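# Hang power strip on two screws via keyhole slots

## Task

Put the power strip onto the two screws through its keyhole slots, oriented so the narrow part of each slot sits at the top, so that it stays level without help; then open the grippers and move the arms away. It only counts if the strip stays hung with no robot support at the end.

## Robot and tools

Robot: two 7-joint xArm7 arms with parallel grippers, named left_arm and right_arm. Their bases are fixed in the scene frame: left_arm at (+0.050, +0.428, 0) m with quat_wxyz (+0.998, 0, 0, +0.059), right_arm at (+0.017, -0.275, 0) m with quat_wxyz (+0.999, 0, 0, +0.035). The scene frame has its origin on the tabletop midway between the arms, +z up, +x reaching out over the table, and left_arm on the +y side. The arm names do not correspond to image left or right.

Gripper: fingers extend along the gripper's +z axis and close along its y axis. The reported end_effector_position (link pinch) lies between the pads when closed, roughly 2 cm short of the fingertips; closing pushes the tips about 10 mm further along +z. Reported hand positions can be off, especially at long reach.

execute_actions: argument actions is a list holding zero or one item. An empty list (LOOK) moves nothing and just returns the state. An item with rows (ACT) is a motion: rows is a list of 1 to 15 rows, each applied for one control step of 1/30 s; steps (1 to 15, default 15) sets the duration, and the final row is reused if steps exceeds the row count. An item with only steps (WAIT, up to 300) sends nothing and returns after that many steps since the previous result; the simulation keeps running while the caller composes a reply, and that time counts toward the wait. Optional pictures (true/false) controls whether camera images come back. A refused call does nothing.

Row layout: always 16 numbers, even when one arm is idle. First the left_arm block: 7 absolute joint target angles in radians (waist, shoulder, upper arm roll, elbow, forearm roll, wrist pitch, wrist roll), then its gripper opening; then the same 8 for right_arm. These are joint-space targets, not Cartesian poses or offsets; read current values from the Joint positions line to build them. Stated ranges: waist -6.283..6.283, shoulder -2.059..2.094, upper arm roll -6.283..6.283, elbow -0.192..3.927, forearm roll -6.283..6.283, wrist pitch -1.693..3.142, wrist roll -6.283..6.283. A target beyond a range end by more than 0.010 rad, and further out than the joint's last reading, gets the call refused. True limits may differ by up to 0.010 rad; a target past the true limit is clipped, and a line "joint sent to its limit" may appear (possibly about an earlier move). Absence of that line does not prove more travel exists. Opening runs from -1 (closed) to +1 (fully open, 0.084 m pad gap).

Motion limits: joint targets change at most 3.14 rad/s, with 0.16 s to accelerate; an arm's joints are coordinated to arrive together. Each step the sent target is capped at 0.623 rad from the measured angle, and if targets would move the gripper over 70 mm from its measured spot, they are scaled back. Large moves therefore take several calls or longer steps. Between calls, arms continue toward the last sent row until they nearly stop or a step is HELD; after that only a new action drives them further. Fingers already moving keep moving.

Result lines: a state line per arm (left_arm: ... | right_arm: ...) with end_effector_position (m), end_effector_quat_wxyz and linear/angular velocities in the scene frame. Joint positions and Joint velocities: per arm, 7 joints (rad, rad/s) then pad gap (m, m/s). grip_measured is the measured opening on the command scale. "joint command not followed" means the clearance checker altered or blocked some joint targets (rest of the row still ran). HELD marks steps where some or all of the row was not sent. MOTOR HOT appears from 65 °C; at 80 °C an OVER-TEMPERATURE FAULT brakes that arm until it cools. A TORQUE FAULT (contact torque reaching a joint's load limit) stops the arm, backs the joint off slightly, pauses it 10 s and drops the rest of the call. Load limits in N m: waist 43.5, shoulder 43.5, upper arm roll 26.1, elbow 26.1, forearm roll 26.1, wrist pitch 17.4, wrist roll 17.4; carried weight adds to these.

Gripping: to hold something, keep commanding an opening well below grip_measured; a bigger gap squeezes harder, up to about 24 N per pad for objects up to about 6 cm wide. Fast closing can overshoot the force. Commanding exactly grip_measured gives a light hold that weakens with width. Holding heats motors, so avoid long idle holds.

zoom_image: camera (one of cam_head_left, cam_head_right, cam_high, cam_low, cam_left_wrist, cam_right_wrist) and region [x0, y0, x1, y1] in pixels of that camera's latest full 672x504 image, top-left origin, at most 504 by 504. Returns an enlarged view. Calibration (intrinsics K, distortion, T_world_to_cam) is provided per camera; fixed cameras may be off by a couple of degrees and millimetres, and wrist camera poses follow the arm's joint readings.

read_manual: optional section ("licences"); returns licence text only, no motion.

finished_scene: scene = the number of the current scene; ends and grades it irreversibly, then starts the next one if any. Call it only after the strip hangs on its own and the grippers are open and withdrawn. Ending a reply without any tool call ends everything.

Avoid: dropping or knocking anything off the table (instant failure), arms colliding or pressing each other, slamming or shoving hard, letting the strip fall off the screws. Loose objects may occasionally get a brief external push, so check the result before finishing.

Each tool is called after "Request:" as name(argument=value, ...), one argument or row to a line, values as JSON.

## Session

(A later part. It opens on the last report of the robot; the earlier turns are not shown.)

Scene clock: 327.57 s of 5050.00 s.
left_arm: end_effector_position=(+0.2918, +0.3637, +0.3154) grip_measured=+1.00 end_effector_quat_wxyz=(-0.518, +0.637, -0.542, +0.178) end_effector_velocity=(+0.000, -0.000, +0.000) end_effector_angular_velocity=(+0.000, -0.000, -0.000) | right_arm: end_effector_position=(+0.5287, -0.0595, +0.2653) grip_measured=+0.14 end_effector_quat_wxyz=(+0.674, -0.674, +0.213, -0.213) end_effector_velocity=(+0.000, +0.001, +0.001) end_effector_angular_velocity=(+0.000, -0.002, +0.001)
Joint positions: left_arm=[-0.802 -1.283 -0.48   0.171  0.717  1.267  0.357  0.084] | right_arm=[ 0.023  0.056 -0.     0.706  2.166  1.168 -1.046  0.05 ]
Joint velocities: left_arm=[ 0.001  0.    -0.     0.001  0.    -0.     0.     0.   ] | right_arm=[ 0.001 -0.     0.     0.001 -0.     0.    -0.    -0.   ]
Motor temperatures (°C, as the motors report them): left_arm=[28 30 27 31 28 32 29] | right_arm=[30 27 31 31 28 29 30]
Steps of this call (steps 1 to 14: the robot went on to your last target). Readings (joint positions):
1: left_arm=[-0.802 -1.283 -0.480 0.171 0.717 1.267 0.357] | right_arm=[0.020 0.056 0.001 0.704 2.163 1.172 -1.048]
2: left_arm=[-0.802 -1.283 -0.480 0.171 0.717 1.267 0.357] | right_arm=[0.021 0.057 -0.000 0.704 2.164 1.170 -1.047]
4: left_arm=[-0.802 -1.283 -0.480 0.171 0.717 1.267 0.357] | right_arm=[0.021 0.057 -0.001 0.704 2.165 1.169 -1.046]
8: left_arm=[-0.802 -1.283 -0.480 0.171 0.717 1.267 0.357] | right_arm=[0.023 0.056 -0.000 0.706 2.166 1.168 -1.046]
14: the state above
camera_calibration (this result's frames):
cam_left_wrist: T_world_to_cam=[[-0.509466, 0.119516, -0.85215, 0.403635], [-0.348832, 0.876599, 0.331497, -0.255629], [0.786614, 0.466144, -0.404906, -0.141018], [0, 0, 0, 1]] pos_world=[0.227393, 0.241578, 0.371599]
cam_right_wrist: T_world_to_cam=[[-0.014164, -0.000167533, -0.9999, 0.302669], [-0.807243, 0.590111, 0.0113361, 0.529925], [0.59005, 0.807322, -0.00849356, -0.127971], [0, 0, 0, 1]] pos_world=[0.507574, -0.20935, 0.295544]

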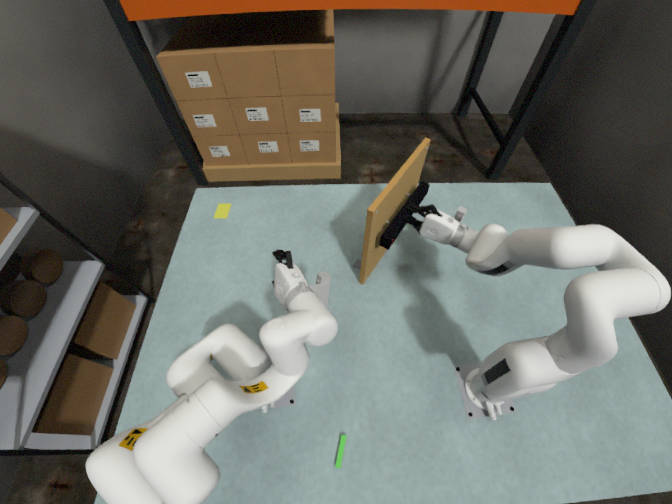

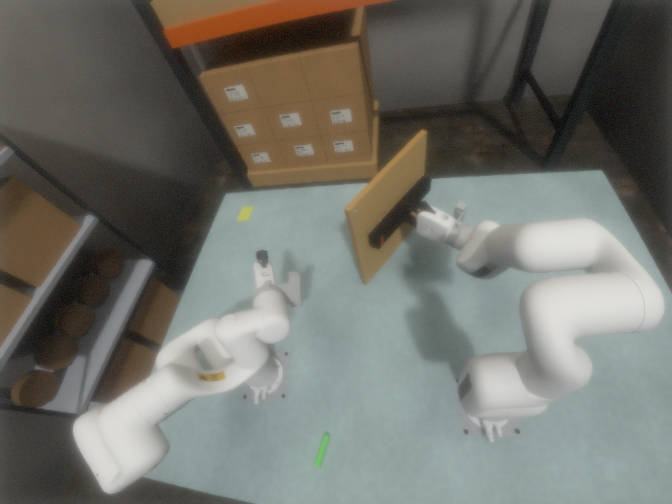

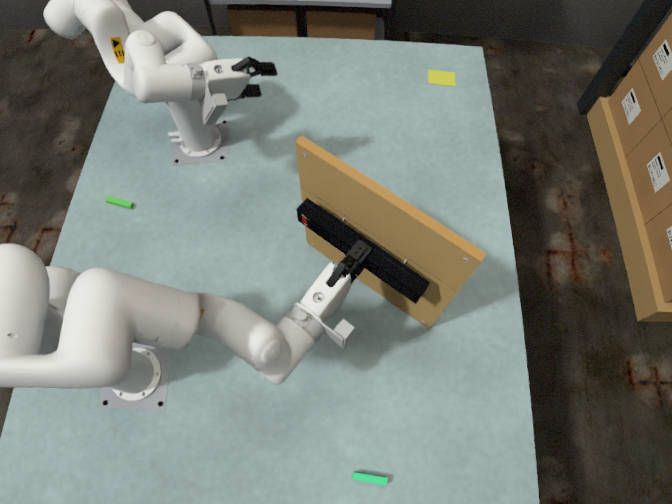

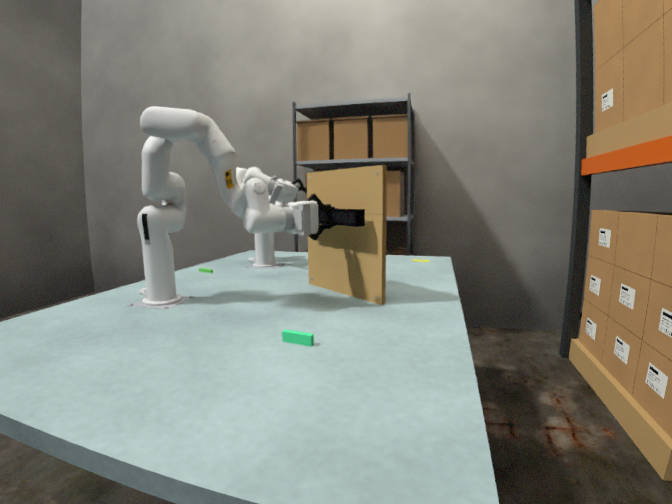

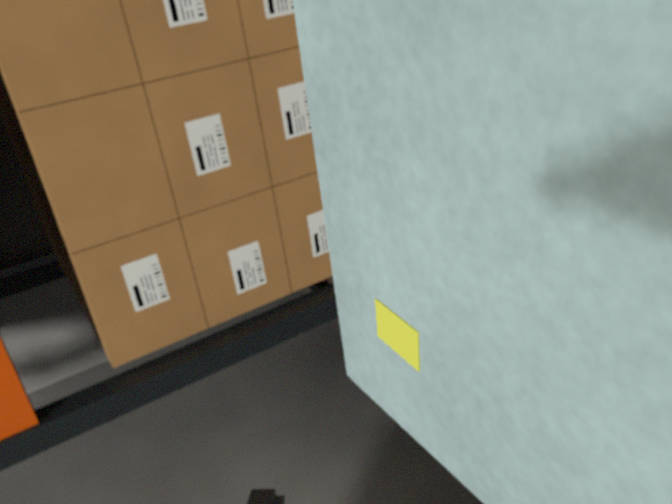

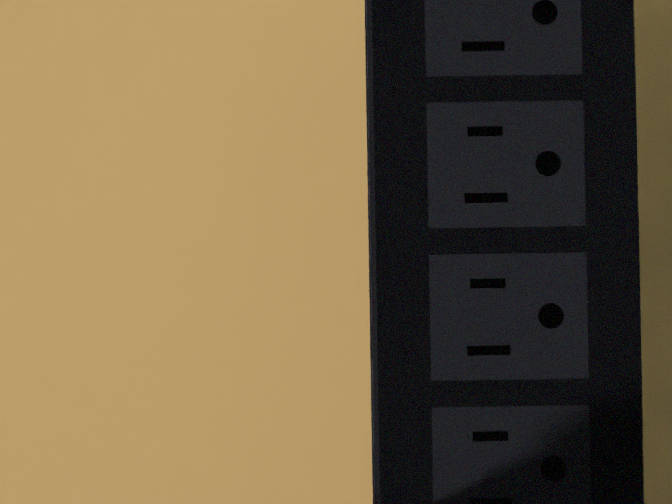

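Request:
execute_actions(
  actions=[
    {"rows":[[-0.802,-1.283,-0.48,0.171,0.717,1.267,0.357,1,0.036,0.0672,0,0.7216,2.1766,1.1593,-1.0473,-0.3],[-0.802,-1.283,-0.48,0.171,0.717,1.267,0.357,1,0.036,0.0672,0,0.7216,2.1766,1.1593,-1.0473,-0.3],[-0.802,-1.283,-0.48,0.171,0.717,1.267,0.357,1,0.036,0.0672,0,0.7216,2.1766,1.1593,-1.0473,-0.3],[-0.802,-1.283,-0.48,0.171,0.717,1.267,0.357,1,0.0487,0.0788,0,0.7367,2.1871,1.151,-1.0491,-0.3],[-0.802,-1.283,-0.48,0.171,0.717,1.267,0.357,1,0.0487,0.0788,0,0.7367,2.1871,1.151,-1.0491,-0.3],[-0.802,-1.283,-0.48,0.171,0.717,1.267,0.357,1,0.0487,0.0788,0,0.7367,2.1871,1.151,-1.0491,-0.3],[-0.802,-1.283,-0.48,0.171,0.717,1.267,0.357,1,0.0612,0.0903,0,0.7518,2.1977,1.1426,-1.051,-0.3]],"steps":15},
  ],
  pictures=false,
)

Request:
execute_actions(
  actions=[
    {"rows":[[-0.802,-1.283,-0.48,0.171,0.717,1.267,0.357,1,0.074,0.102,0,0.767,2.2083,1.1343,-1.0527,-0.3]],"steps":15},
  ],
)

Request:
zoom_image(
  camera="cam_high",
  region=[280, 170, 450, 340],
)

Scene clock: 343.57 s of 5050.00 s.
left_arm: end_effector_position=(+0.2918, +0.3637, +0.3154) grip_measured=+1.00 end_effector_quat_wxyz=(-0.518, +0.637, -0.542, +0.178) end_effector_velocity=(-0.000, +0.000, +0.000) end_effector_angular_velocity=(-0.001, -0.001, +0.000) | right_arm: end_effector_position=(+0.5399, -0.0483, +0.2646) grip_measured=+0.14 end_effector_quat_wxyz=(+0.673, -0.674, +0.215, -0.215) end_effector_velocity=(+0.004, +0.008, +0.001) end_effector_angular_velocity=(-0.002, -0.003, +0.005)
Joint positions: left_arm=[-0.802 -1.283 -0.48   0.171  0.717  1.267  0.357  0.084] | right_arm=[ 0.058  0.089 -0.003  0.749  2.197  1.142 -1.051  0.05 ]
Joint velocities: left_arm=[-0.001 -0.001 -0.    -0.    -0.     0.001 -0.    -0.   ] | right_arm=[ 0.013  0.013  0.005  0.02   0.01  -0.011 -0.002  0.   ]
Motor temperatures (°C, as the motors report them): left_arm=[28 30 27 31 28 32 29] | right_arm=[30 27 31 32 28 29 30]
Steps of this call (steps 1 to 15: the robot went on to your last target; steps 16 to 90: nothing new was sent; then 12.50 s passed at rest; steps 91 to 105: all 15 steps of this action). Readings (joint positions):
91: left_arm=[-0.802 -1.283 -0.480 0.171 0.717 1.267 0.357] | right_arm=[0.024 0.056 -0.000 0.707 2.166 1.167 -1.046]
92: left_arm=[-0.802 -1.283 -0.480 0.171 0.717 1.267 0.357] | right_arm=[0.025 0.057 -0.000 0.709 2.168 1.166 -1.046]
94: left_arm=[-0.802 -1.283 -0.480 0.171 0.717 1.267 0.357] | right_arm=[0.031 0.063 -0.000 0.716 2.173 1.162 -1.047]
98: left_arm=[-0.802 -1.283 -0.480 0.171 0.717 1.267 0.357] | right_arm=[0.045 0.076 -0.003 0.732 2.185 1.152 -1.049]
105: the state above

Scene clock: 344.07 s of 5050.00 s.
left_arm: end_effector_position=(+0.2918, +0.3637, +0.3154) grip_measured=+1.00 end_effector_quat_wxyz=(-0.518, +0.637, -0.542, +0.178) end_effector_velocity=(-0.000, -0.000, +0.000) end_effector_angular_velocity=(+0.001, +0.000, -0.000) | right_arm: end_effector_position=(+0.5432, -0.0413, +0.2649) grip_measured=+0.14 end_effector_quat_wxyz=(+0.673, -0.674, +0.214, -0.214) end_effector_velocity=(-0.001, +0.002, +0.000) end_effector_angular_velocity=(+0.000, -0.001, +0.005)
Joint positions: left_arm=[-0.802 -1.283 -0.48   0.171  0.717  1.267  0.357  0.084] | right_arm=[ 0.073  0.102 -0.002  0.767  2.209  1.133 -1.053  0.05 ]
Joint velocities: left_arm=[-0.001  0.    -0.     0.    -0.     0.001  0.     0.   ] | right_arm=[ 0.002  0.     0.002  0.001 -0.     0.001 -0.     0.   ]
Motor temperatures (°C, as the motors report them): left_arm=[28 30 27 31 28 32 29] | right_arm=[30 27 31 32 28 29 30]
Steps of this call (steps 1 to 15: all 15 steps of this action). Readings (joint positions):
1: left_arm=[-0.802 -1.283 -0.480 0.171 0.717 1.267 0.357] | right_arm=[0.059 0.090 -0.003 0.750 2.198 1.141 -1.051]
2: left_arm=[-0.802 -1.283 -0.480 0.171 0.717 1.267 0.357] | right_arm=[0.061 0.092 -0.003 0.753 2.199 1.140 -1.051]
4: left_arm=[-0.802 -1.283 -0.480 0.171 0.717 1.267 0.357] | right_arm=[0.067 0.098 -0.002 0.760 2.204 1.136 -1.052]
8: left_arm=[-0.802 -1.283 -0.480 0.171 0.717 1.267 0.357] | right_arm=[0.072 0.102 -0.002 0.766 2.208 1.134 -1.053]
15: the state above
camera_calibration (this result's frames):
cam_left_wrist: T_world_to_cam=[[-0.509466, 0.119516, -0.85215, 0.403635], [-0.348832, 0.876599, 0.331497, -0.255629], [0.786614, 0.466144, -0.404906, -0.141018], [0, 0, 0, 1]] pos_world=[0.227393, 0.241578, 0.371599]
cam_right_wrist: T_world_to_cam=[[-0.0148204, -0.0013731, -0.999889, 0.302781], [-0.805661, 0.592272, 0.0111282, 0.53017], [0.592192, 0.805737, -0.00988394, -0.15212], [0, 0, 0, 1]] pos_world=[0.521709, -0.191021, 0.295344]

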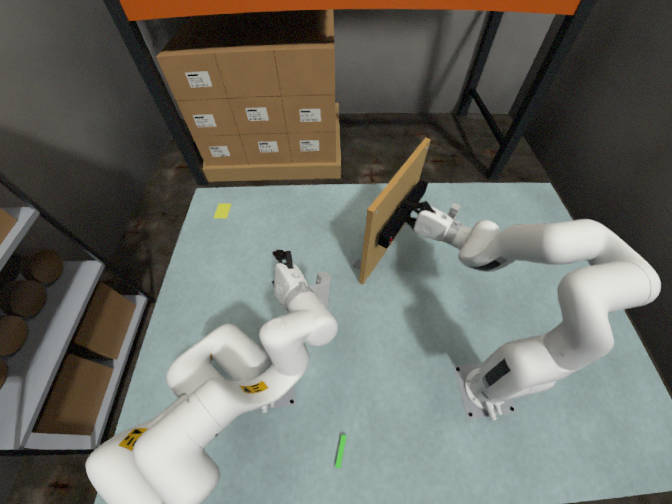

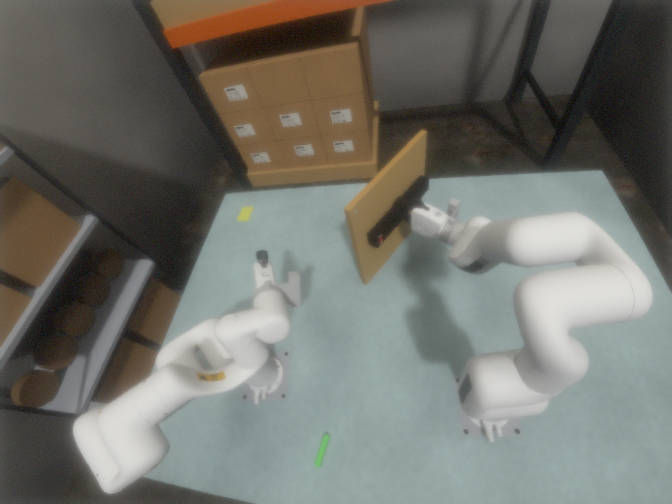

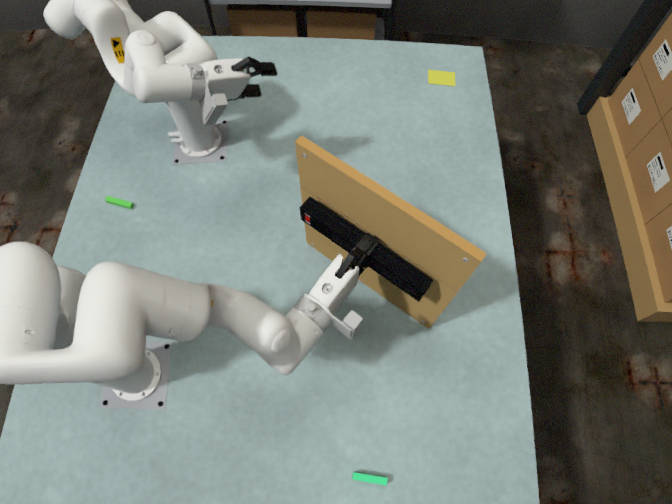

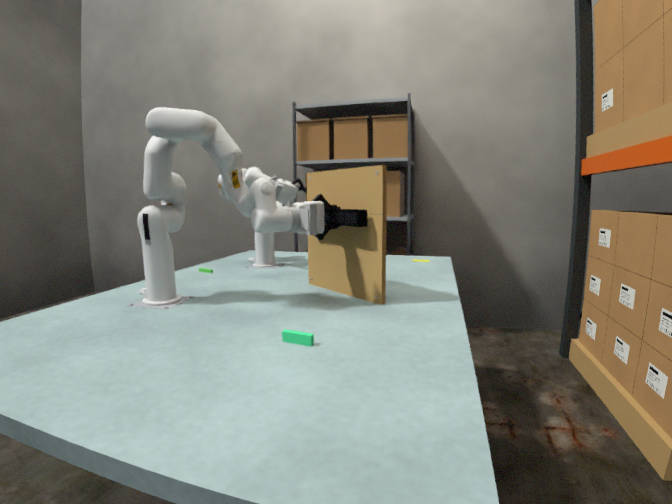

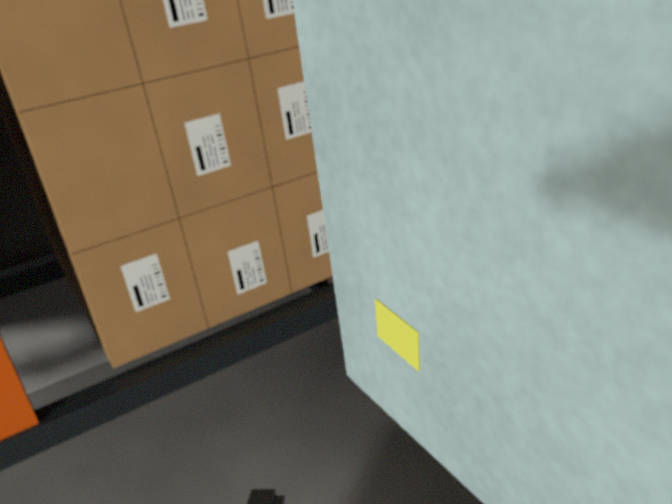

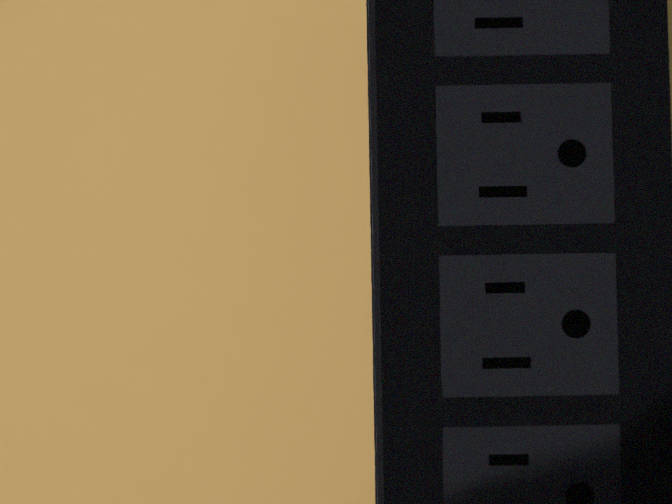

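Region (280, 170, 450, 340) of cam_high's 672x504 image, scaled by 2.965, with more detail than that image has.

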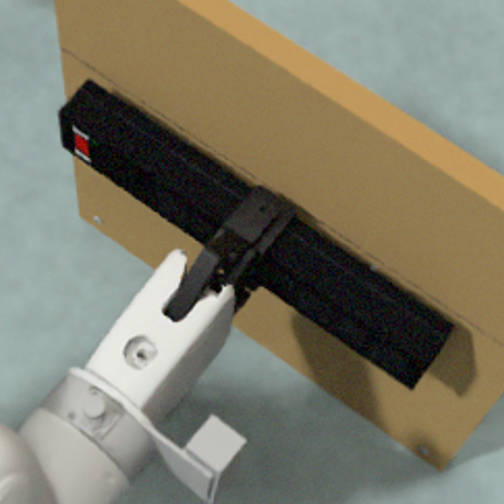

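Request:
execute_actions(
  actions=[
    {"rows":[[-0.802,-1.283,-0.48,0.171,0.717,1.267,0.357,1,0.0235,0.0557,0,0.7065,2.166,1.1676,-1.0455,-1],[-0.802,-1.283,-0.48,0.171,0.717,1.267,0.357,1,0.0235,0.0557,0,0.7065,2.166,1.1676,-1.0455,-1],[-0.802,-1.283,-0.48,0.171,0.717,1.267,0.357,1,0.0235,0.0557,0,0.7065,2.166,1.1676,-1.0455,-1],[-0.802,-1.283,-0.48,0.171,0.717,1.267,0.357,1,0.0235,0.0557,0,0.7065,2.166,1.1676,-1.0455,-1],[-0.802,-1.283,-0.48,0.171,0.717,1.267,0.357,1,0.0235,0.0557,0,0.7065,2.166,1.1676,-1.0455,-1],[-0.802,-1.283,-0.48,0.171,0.717,1.267,0.357,1,0.0235,0.0557,0,0.7065,2.166,1.1676,-1.0455,-1],[-0.802,-1.283,-0.48,0.171,0.717,1.267,0.357,1,-0.116,0.05,0,0.65,2.1,1.25,-1.1,-1],[-0.802,-1.283,-0.48,0.171,0.717,1.267,0.357,1,-0.116,0.05,0,0.65,2.1,1.25,-1.1,-1],[-0.802,-1.283,-0.48,0.171,0.717,1.267,0.357,1,-0.116,0.05,0,0.65,2.1,1.25,-1.1,-1],[-0.802,-1.283,-0.48,0.171,0.717,1.267,0.357,1,-0.116,0.05,0,0.65,2.1,1.25,-1.1,-1],[-0.802,-1.283,-0.48,0.171,0.717,1.267,0.357,1,-0.6,0.1,0,0.9,2.1,1.0,-1.1,-1]],"steps":15},
  ],
  pictures=false,
)

Request:
execute_actions(
  actions=[
    {"steps":12},
  ],
  pictures=false,
)

Request:
execute_actions(
  actions=[
    {"rows":[[-0.802,-1.283,-0.48,0.171,0.717,1.267,0.357,1,-0.6,0.2,0,1.4,1.2,0,-0.8,-1]],"steps":15},
  ],
  pictures=false,
)

Request:
execute_actions(
  actions=[
    {"rows":[[-0.802,-1.283,-0.48,0.171,0.717,1.267,0.357,1,-0.07,0.75,0,2.15,0,-1.68,0,-1]],"steps":15},
  ],
  pictures=false,
)

Request:
execute_actions(
  actions=[
    {"steps":50},
  ],
)

Request:
zoom_image(
  camera="cam_high",
  region=[170, 190, 400, 330],
)

Request:
zoom_image(
  camera="cam_high",
  region=[390, 190, 620, 330],
)

Scene clock: 386.10 s of 5050.00 s.
left_arm: end_effector_position=(+0.2918, +0.3637, +0.3154) grip_measured=+1.00 end_effector_quat_wxyz=(-0.518, +0.637, -0.542, +0.178) end_effector_velocity=(-0.000, -0.000, +0.001) end_effector_angular_velocity=(-0.003, -0.000, +0.000) | right_arm: end_effector_position=(+0.5448, -0.1301, +0.2586) grip_measured=+0.14 end_effector_quat_wxyz=(+0.655, -0.670, +0.234, -0.260) end_effector_velocity=(+0.224, -0.374, +0.099) end_effector_angular_velocity=(-0.237, -0.224, -0.755)
Joint positions: left_arm=[-0.802 -1.283 -0.48   0.171  0.717  1.267  0.357  0.084] | right_arm=[-0.131  0.062  0.002  0.694  2.12   1.197 -1.084  0.05 ]
Joint velocities: left_arm=[ 0.    -0.     0.001  0.002 -0.001  0.    -0.     0.   ] | right_arm=[-0.675  0.044  0.056  0.418 -0.017 -0.295 -0.023 -0.   ]
Motor temperatures (°C, as the motors report them): left_arm=[28 30 27 31 28 32 29] | right_arm=[30 28 32 34 28 31 30]
Steps of this call (steps 1 to 15: the robot went on to your last target; steps 16 to 90: nothing new was sent; then 38.53 s passed at rest; steps 91 to 105: all 15 steps of this action). Readings (joint positions):
91: left_arm=[-0.802 -1.283 -0.480 0.171 0.717 1.267 0.357] | right_arm=[0.074 0.102 0.000 0.767 2.208 1.134 -1.053]
92: left_arm=[-0.802 -1.283 -0.480 0.171 0.717 1.267 0.357] | right_arm=[0.071 0.100 0.001 0.764 2.205 1.137 -1.052]
94: left_arm=[-0.802 -1.283 -0.480 0.171 0.717 1.267 0.357] | right_arm=[0.055 0.079 0.011 0.742 2.187 1.156 -1.049]
98: left_arm=[-0.802 -1.283 -0.480 0.171 0.717 1.267 0.357] | right_arm=[0.028 0.059 0.005 0.714 2.168 1.170 -1.049]
105: the state above

Scene clock: 386.50 s of 5050.00 s.
left_arm: end_effector_position=(+0.2918, +0.3637, +0.3154) grip_measured=+1.00 end_effector_quat_wxyz=(-0.518, +0.637, -0.542, +0.178) end_effector_velocity=(+0.000, +0.000, -0.001) end_effector_angular_velocity=(+0.002, +0.001, -0.000) | right_arm: end_effector_position=(+0.5964, -0.3069, +0.2782) grip_measured=+0.14 end_effector_quat_wxyz=(-0.574, +0.650, -0.317, +0.384) end_effector_velocity=(+0.051, -0.455, +0.045) end_effector_angular_velocity=(-0.236, -0.025, -0.803)
Joint positions: left_arm=[-0.802 -1.283 -0.48   0.171  0.717  1.267  0.357  0.084] | right_arm=[-0.405  0.083  0.     0.816  2.109  1.083 -1.093  0.05 ]
Joint velocities: left_arm=[ 0.     0.001 -0.001 -0.001  0.    -0.001 -0.    -0.   ] | right_arm=[-0.664  0.057 -0.001  0.285 -0.03  -0.281 -0.023 -0.   ]
Motor temperatures (°C, as the motors report them): left_arm=[28 30 27 31 28 32 29] | right_arm=[30 28 32 34 28 31 30]
Steps of this call (steps 1 to 12: the robot went on to your last target). Readings (joint positions):
1: left_arm=[-0.802 -1.283 -0.480 0.171 0.717 1.267 0.357] | right_arm=[-0.155 0.063 0.003 0.707 2.120 1.188 -1.085]
2: left_arm=[-0.802 -1.283 -0.480 0.171 0.717 1.267 0.357] | right_arm=[-0.178 0.064 0.002 0.719 2.119 1.179 -1.086]
4: left_arm=[-0.802 -1.283 -0.480 0.171 0.717 1.267 0.357] | right_arm=[-0.225 0.068 0.001 0.738 2.117 1.159 -1.087]
8: left_arm=[-0.802 -1.283 -0.480 0.171 0.717 1.267 0.357] | right_arm=[-0.315 0.076 0.001 0.778 2.113 1.121 -1.090]
12: the state above

Scene clock: 387.00 s of 5050.00 s.
left_arm: end_effector_position=(+0.2918, +0.3637, +0.3154) grip_measured=+1.00 end_effector_quat_wxyz=(-0.518, +0.637, -0.542, +0.178) end_effector_velocity=(-0.000, -0.000, +0.000) end_effector_angular_velocity=(+0.000, -0.001, -0.001) | right_arm: end_effector_position=(+0.6258, -0.5006, +0.3046) grip_measured=+0.14 end_effector_quat_wxyz=(-0.305, +0.765, -0.348, +0.448) end_effector_velocity=(-0.027, -0.418, +0.090) end_effector_angular_velocity=(-1.205, +0.406, -0.752)
Joint positions: left_arm=[-0.802 -1.283 -0.48   0.171  0.717  1.267  0.357  0.084] | right_arm=[-0.537  0.154  0.     1.169  1.636  0.574 -0.922  0.05 ]
Joint velocities: left_arm=[-0.001  0.    -0.001  0.001  0.     0.    -0.     0.   ] | right_arm=[-0.138  0.103  0.001  0.51  -0.973 -1.199  0.272 -0.   ]
Motor temperatures (°C, as the motors report them): left_arm=[28 30 27 31 28 32 29] | right_arm=[30 28 32 34 28 31 30]
Steps of this call (steps 1 to 15: all 15 steps of this action). Readings (joint positions):
1: left_arm=[-0.802 -1.283 -0.480 0.171 0.717 1.267 0.357] | right_arm=[-0.427 0.085 0.000 0.826 2.108 1.073 -1.094]
2: left_arm=[-0.802 -1.283 -0.480 0.171 0.717 1.267 0.357] | right_arm=[-0.446 0.088 -0.001 0.838 2.103 1.060 -1.092]
4: left_arm=[-0.802 -1.283 -0.480 0.171 0.717 1.267 0.357] | right_arm=[-0.468 0.098 -0.004 0.884 2.062 1.007 -1.072]
8: left_arm=[-0.802 -1.283 -0.480 0.171 0.717 1.267 0.357] | right_arm=[-0.494 0.123 0.003 1.015 1.904 0.854 -1.004]
15: the state above

Scene clock: 387.50 s of 5050.00 s.
left_arm: end_effector_position=(+0.2918, +0.3637, +0.3154) grip_measured=+1.00 end_effector_quat_wxyz=(-0.518, +0.637, -0.542, +0.178) end_effector_velocity=(-0.000, -0.000, +0.001) end_effector_angular_velocity=(-0.001, -0.001, +0.000) | right_arm: end_effector_position=(+0.7609, -0.4932, +0.3612) grip_measured=+0.14 end_effector_quat_wxyz=(-0.138, +0.768, -0.343, +0.523) end_effector_velocity=(+0.224, +0.049, +0.378) end_effector_angular_velocity=(-0.707, -0.752, -0.411)
Joint positions: left_arm=[-0.802 -1.283 -0.48   0.171  0.717  1.267  0.357  0.084] | right_arm=[-0.283  0.487  0.003  1.65   1.122  0.048 -0.465  0.05 ]
Joint velocities: left_arm=[ 0.    -0.001  0.     0.001 -0.     0.001 -0.    -0.   ] | right_arm=[ 0.398  0.474 -0.005  0.948 -1.035 -1.032  0.864 -0.   ]
Motor temperatures (°C, as the motors report them): left_arm=[28 30 27 31 28 32 29] | right_arm=[30 28 32 34 28 30 30]
Steps of this call (steps 1 to 15: all 15 steps of this action). Readings (joint positions):
1: left_arm=[-0.802 -1.283 -0.480 0.171 0.717 1.267 0.357] | right_arm=[-0.541 0.158 0.000 1.186 1.605 0.534 -0.913]
2: left_arm=[-0.802 -1.283 -0.480 0.171 0.717 1.267 0.357] | right_arm=[-0.543 0.163 -0.001 1.204 1.574 0.497 -0.902]
4: left_arm=[-0.802 -1.283 -0.480 0.171 0.717 1.267 0.357] | right_arm=[-0.519 0.200 -0.011 1.263 1.514 0.432 -0.851]
8: left_arm=[-0.802 -1.283 -0.480 0.171 0.717 1.267 0.357] | right_arm=[-0.411 0.331 0.002 1.399 1.376 0.300 -0.711]
15: the state above

Scene clock: 389.17 s of 5050.00 s.
left_arm: end_effector_position=(+0.2918, +0.3637, +0.3154) grip_measured=+1.00 end_effector_quat_wxyz=(-0.518, +0.637, -0.542, +0.178) end_effector_velocity=(-0.000, +0.000, +0.000) end_effector_angular_velocity=(-0.001, -0.000, +0.001) | right_arm: end_effector_position=(+0.5454, -0.2753, +0.7195) grip_measured=+0.14 end_effector_quat_wxyz=(+0.001, +0.032, -0.000, +1.000) end_effector_velocity=(-0.004, +0.002, -0.001) end_effector_angular_velocity=(-0.003, -0.016, +0.005)
Joint positions: left_arm=[-0.802 -1.283 -0.48   0.171  0.717  1.267  0.357  0.084] | right_arm=[-0.07   0.75  -0.     2.15   0.001 -1.679 -0.     0.05 ]
Joint velocities: left_arm=[ 0.001 -0.     0.     0.    -0.     0.    -0.     0.   ] | right_arm=[ 0.001  0.     0.002  0.002 -0.005 -0.015  0.001 -0.   ]
Motor temperatures (°C, as the motors report them): left_arm=[28 30 27 31 28 32 29] | right_arm=[30 28 32 34 28 30 30]
Steps of this call (steps 1 to 50: the robot went on to your last target). Readings (joint positions):
1: left_arm=[-0.802 -1.283 -0.480 0.171 0.717 1.267 0.357] | right_arm=[-0.270 0.502 0.003 1.681 1.088 0.013 -0.437]
2: left_arm=[-0.802 -1.283 -0.480 0.171 0.717 1.267 0.357] | right_arm=[-0.258 0.517 0.003 1.711 1.052 -0.023 -0.410]
4: left_arm=[-0.802 -1.283 -0.480 0.171 0.717 1.267 0.357] | right_arm=[-0.235 0.546 0.002 1.766 0.979 -0.096 -0.359]
8: left_arm=[-0.802 -1.283 -0.480 0.171 0.717 1.267 0.357] | right_arm=[-0.195 0.595 0.002 1.858 0.828 -0.247 -0.273]
50: the state above
camera_calibration (this result's frames):
cam_left_wrist: T_world_to_cam=[[-0.509466, 0.119516, -0.85215, 0.403635], [-0.348832, 0.876599, 0.331497, -0.255629], [0.786614, 0.466144, -0.404906, -0.141018], [0, 0, 0, 1]] pos_world=[0.227393, 0.241578, 0.371599]
cam_right_wrist: T_world_to_cam=[[0.00958754, -0.999909, -0.00949703, -0.243698], [0.998965, 0.00999994, -0.0443728, -0.439144], [0.0444637, -0.00906178, 0.99897, -0.611841], [0, 0, 0, 1]] pos_world=[0.468231, -0.244829, 0.58941]

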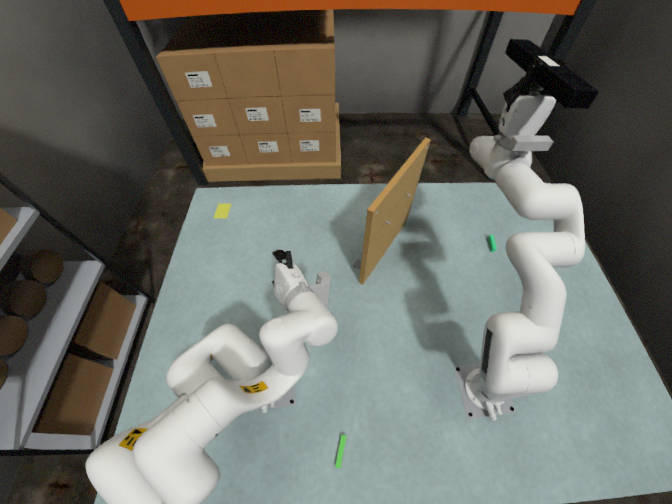

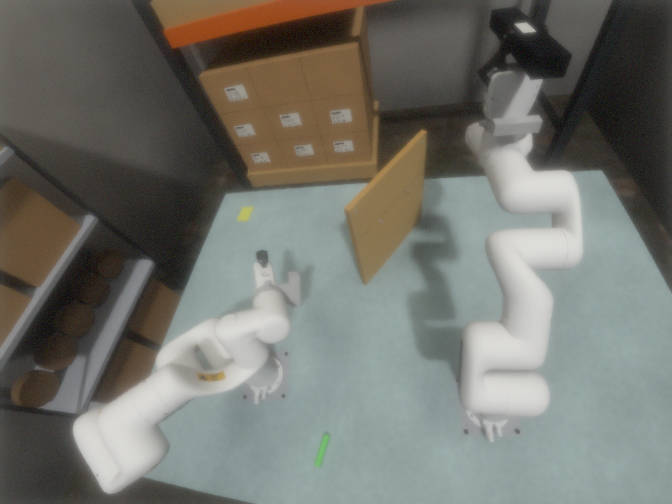

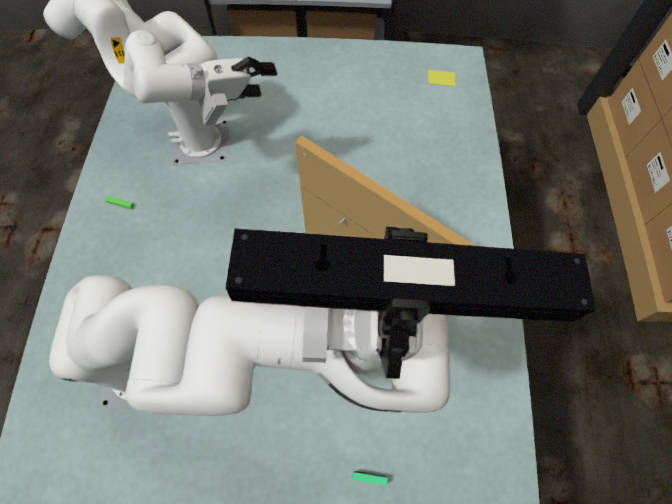

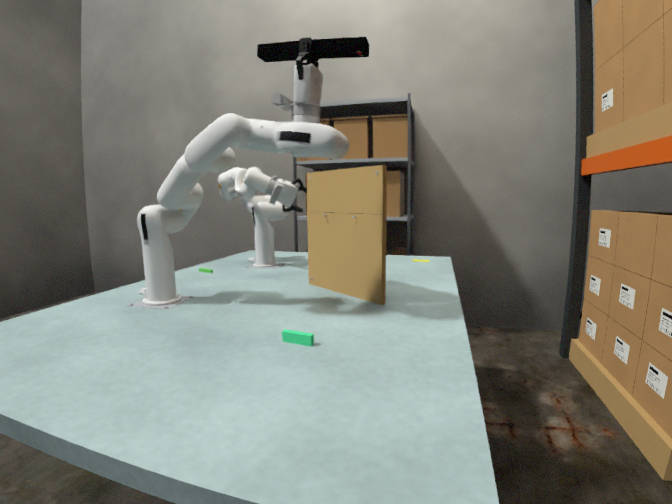

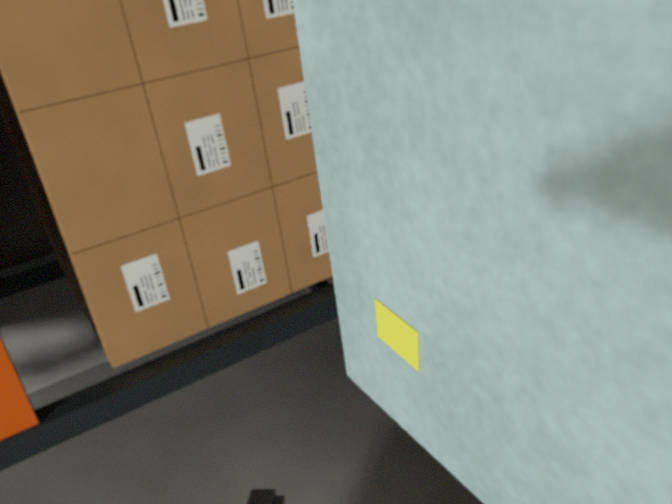

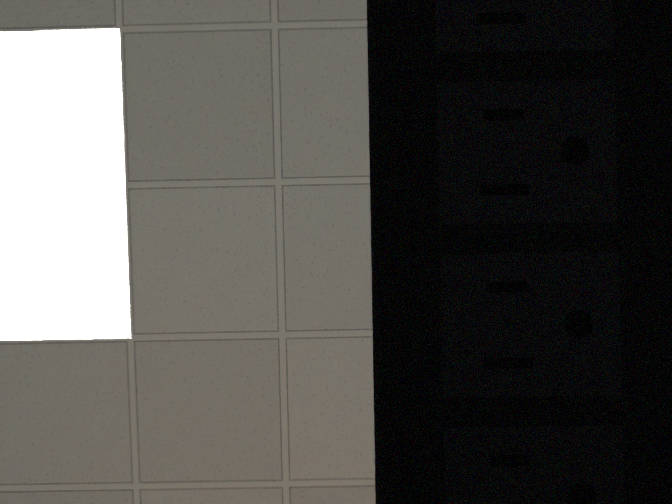

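Region (170, 190, 400, 330) of cam_high's 672x504 image, scaled by 2.191, with more detail than that image has; it fills the top 307 rows of this view, and the rest is white.

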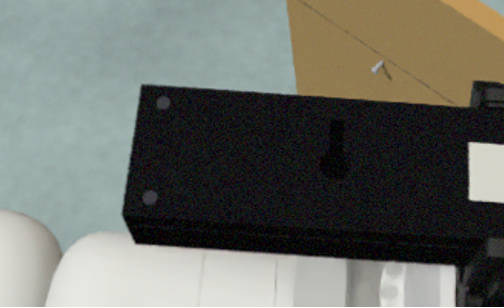

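Region (390, 190, 620, 330) of cam_high's 672x504 image, scaled by 2.191, with more detail than that image has; it fills the top 307 rows of this view, and the rest is white.

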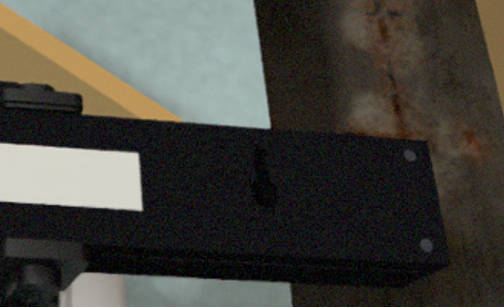

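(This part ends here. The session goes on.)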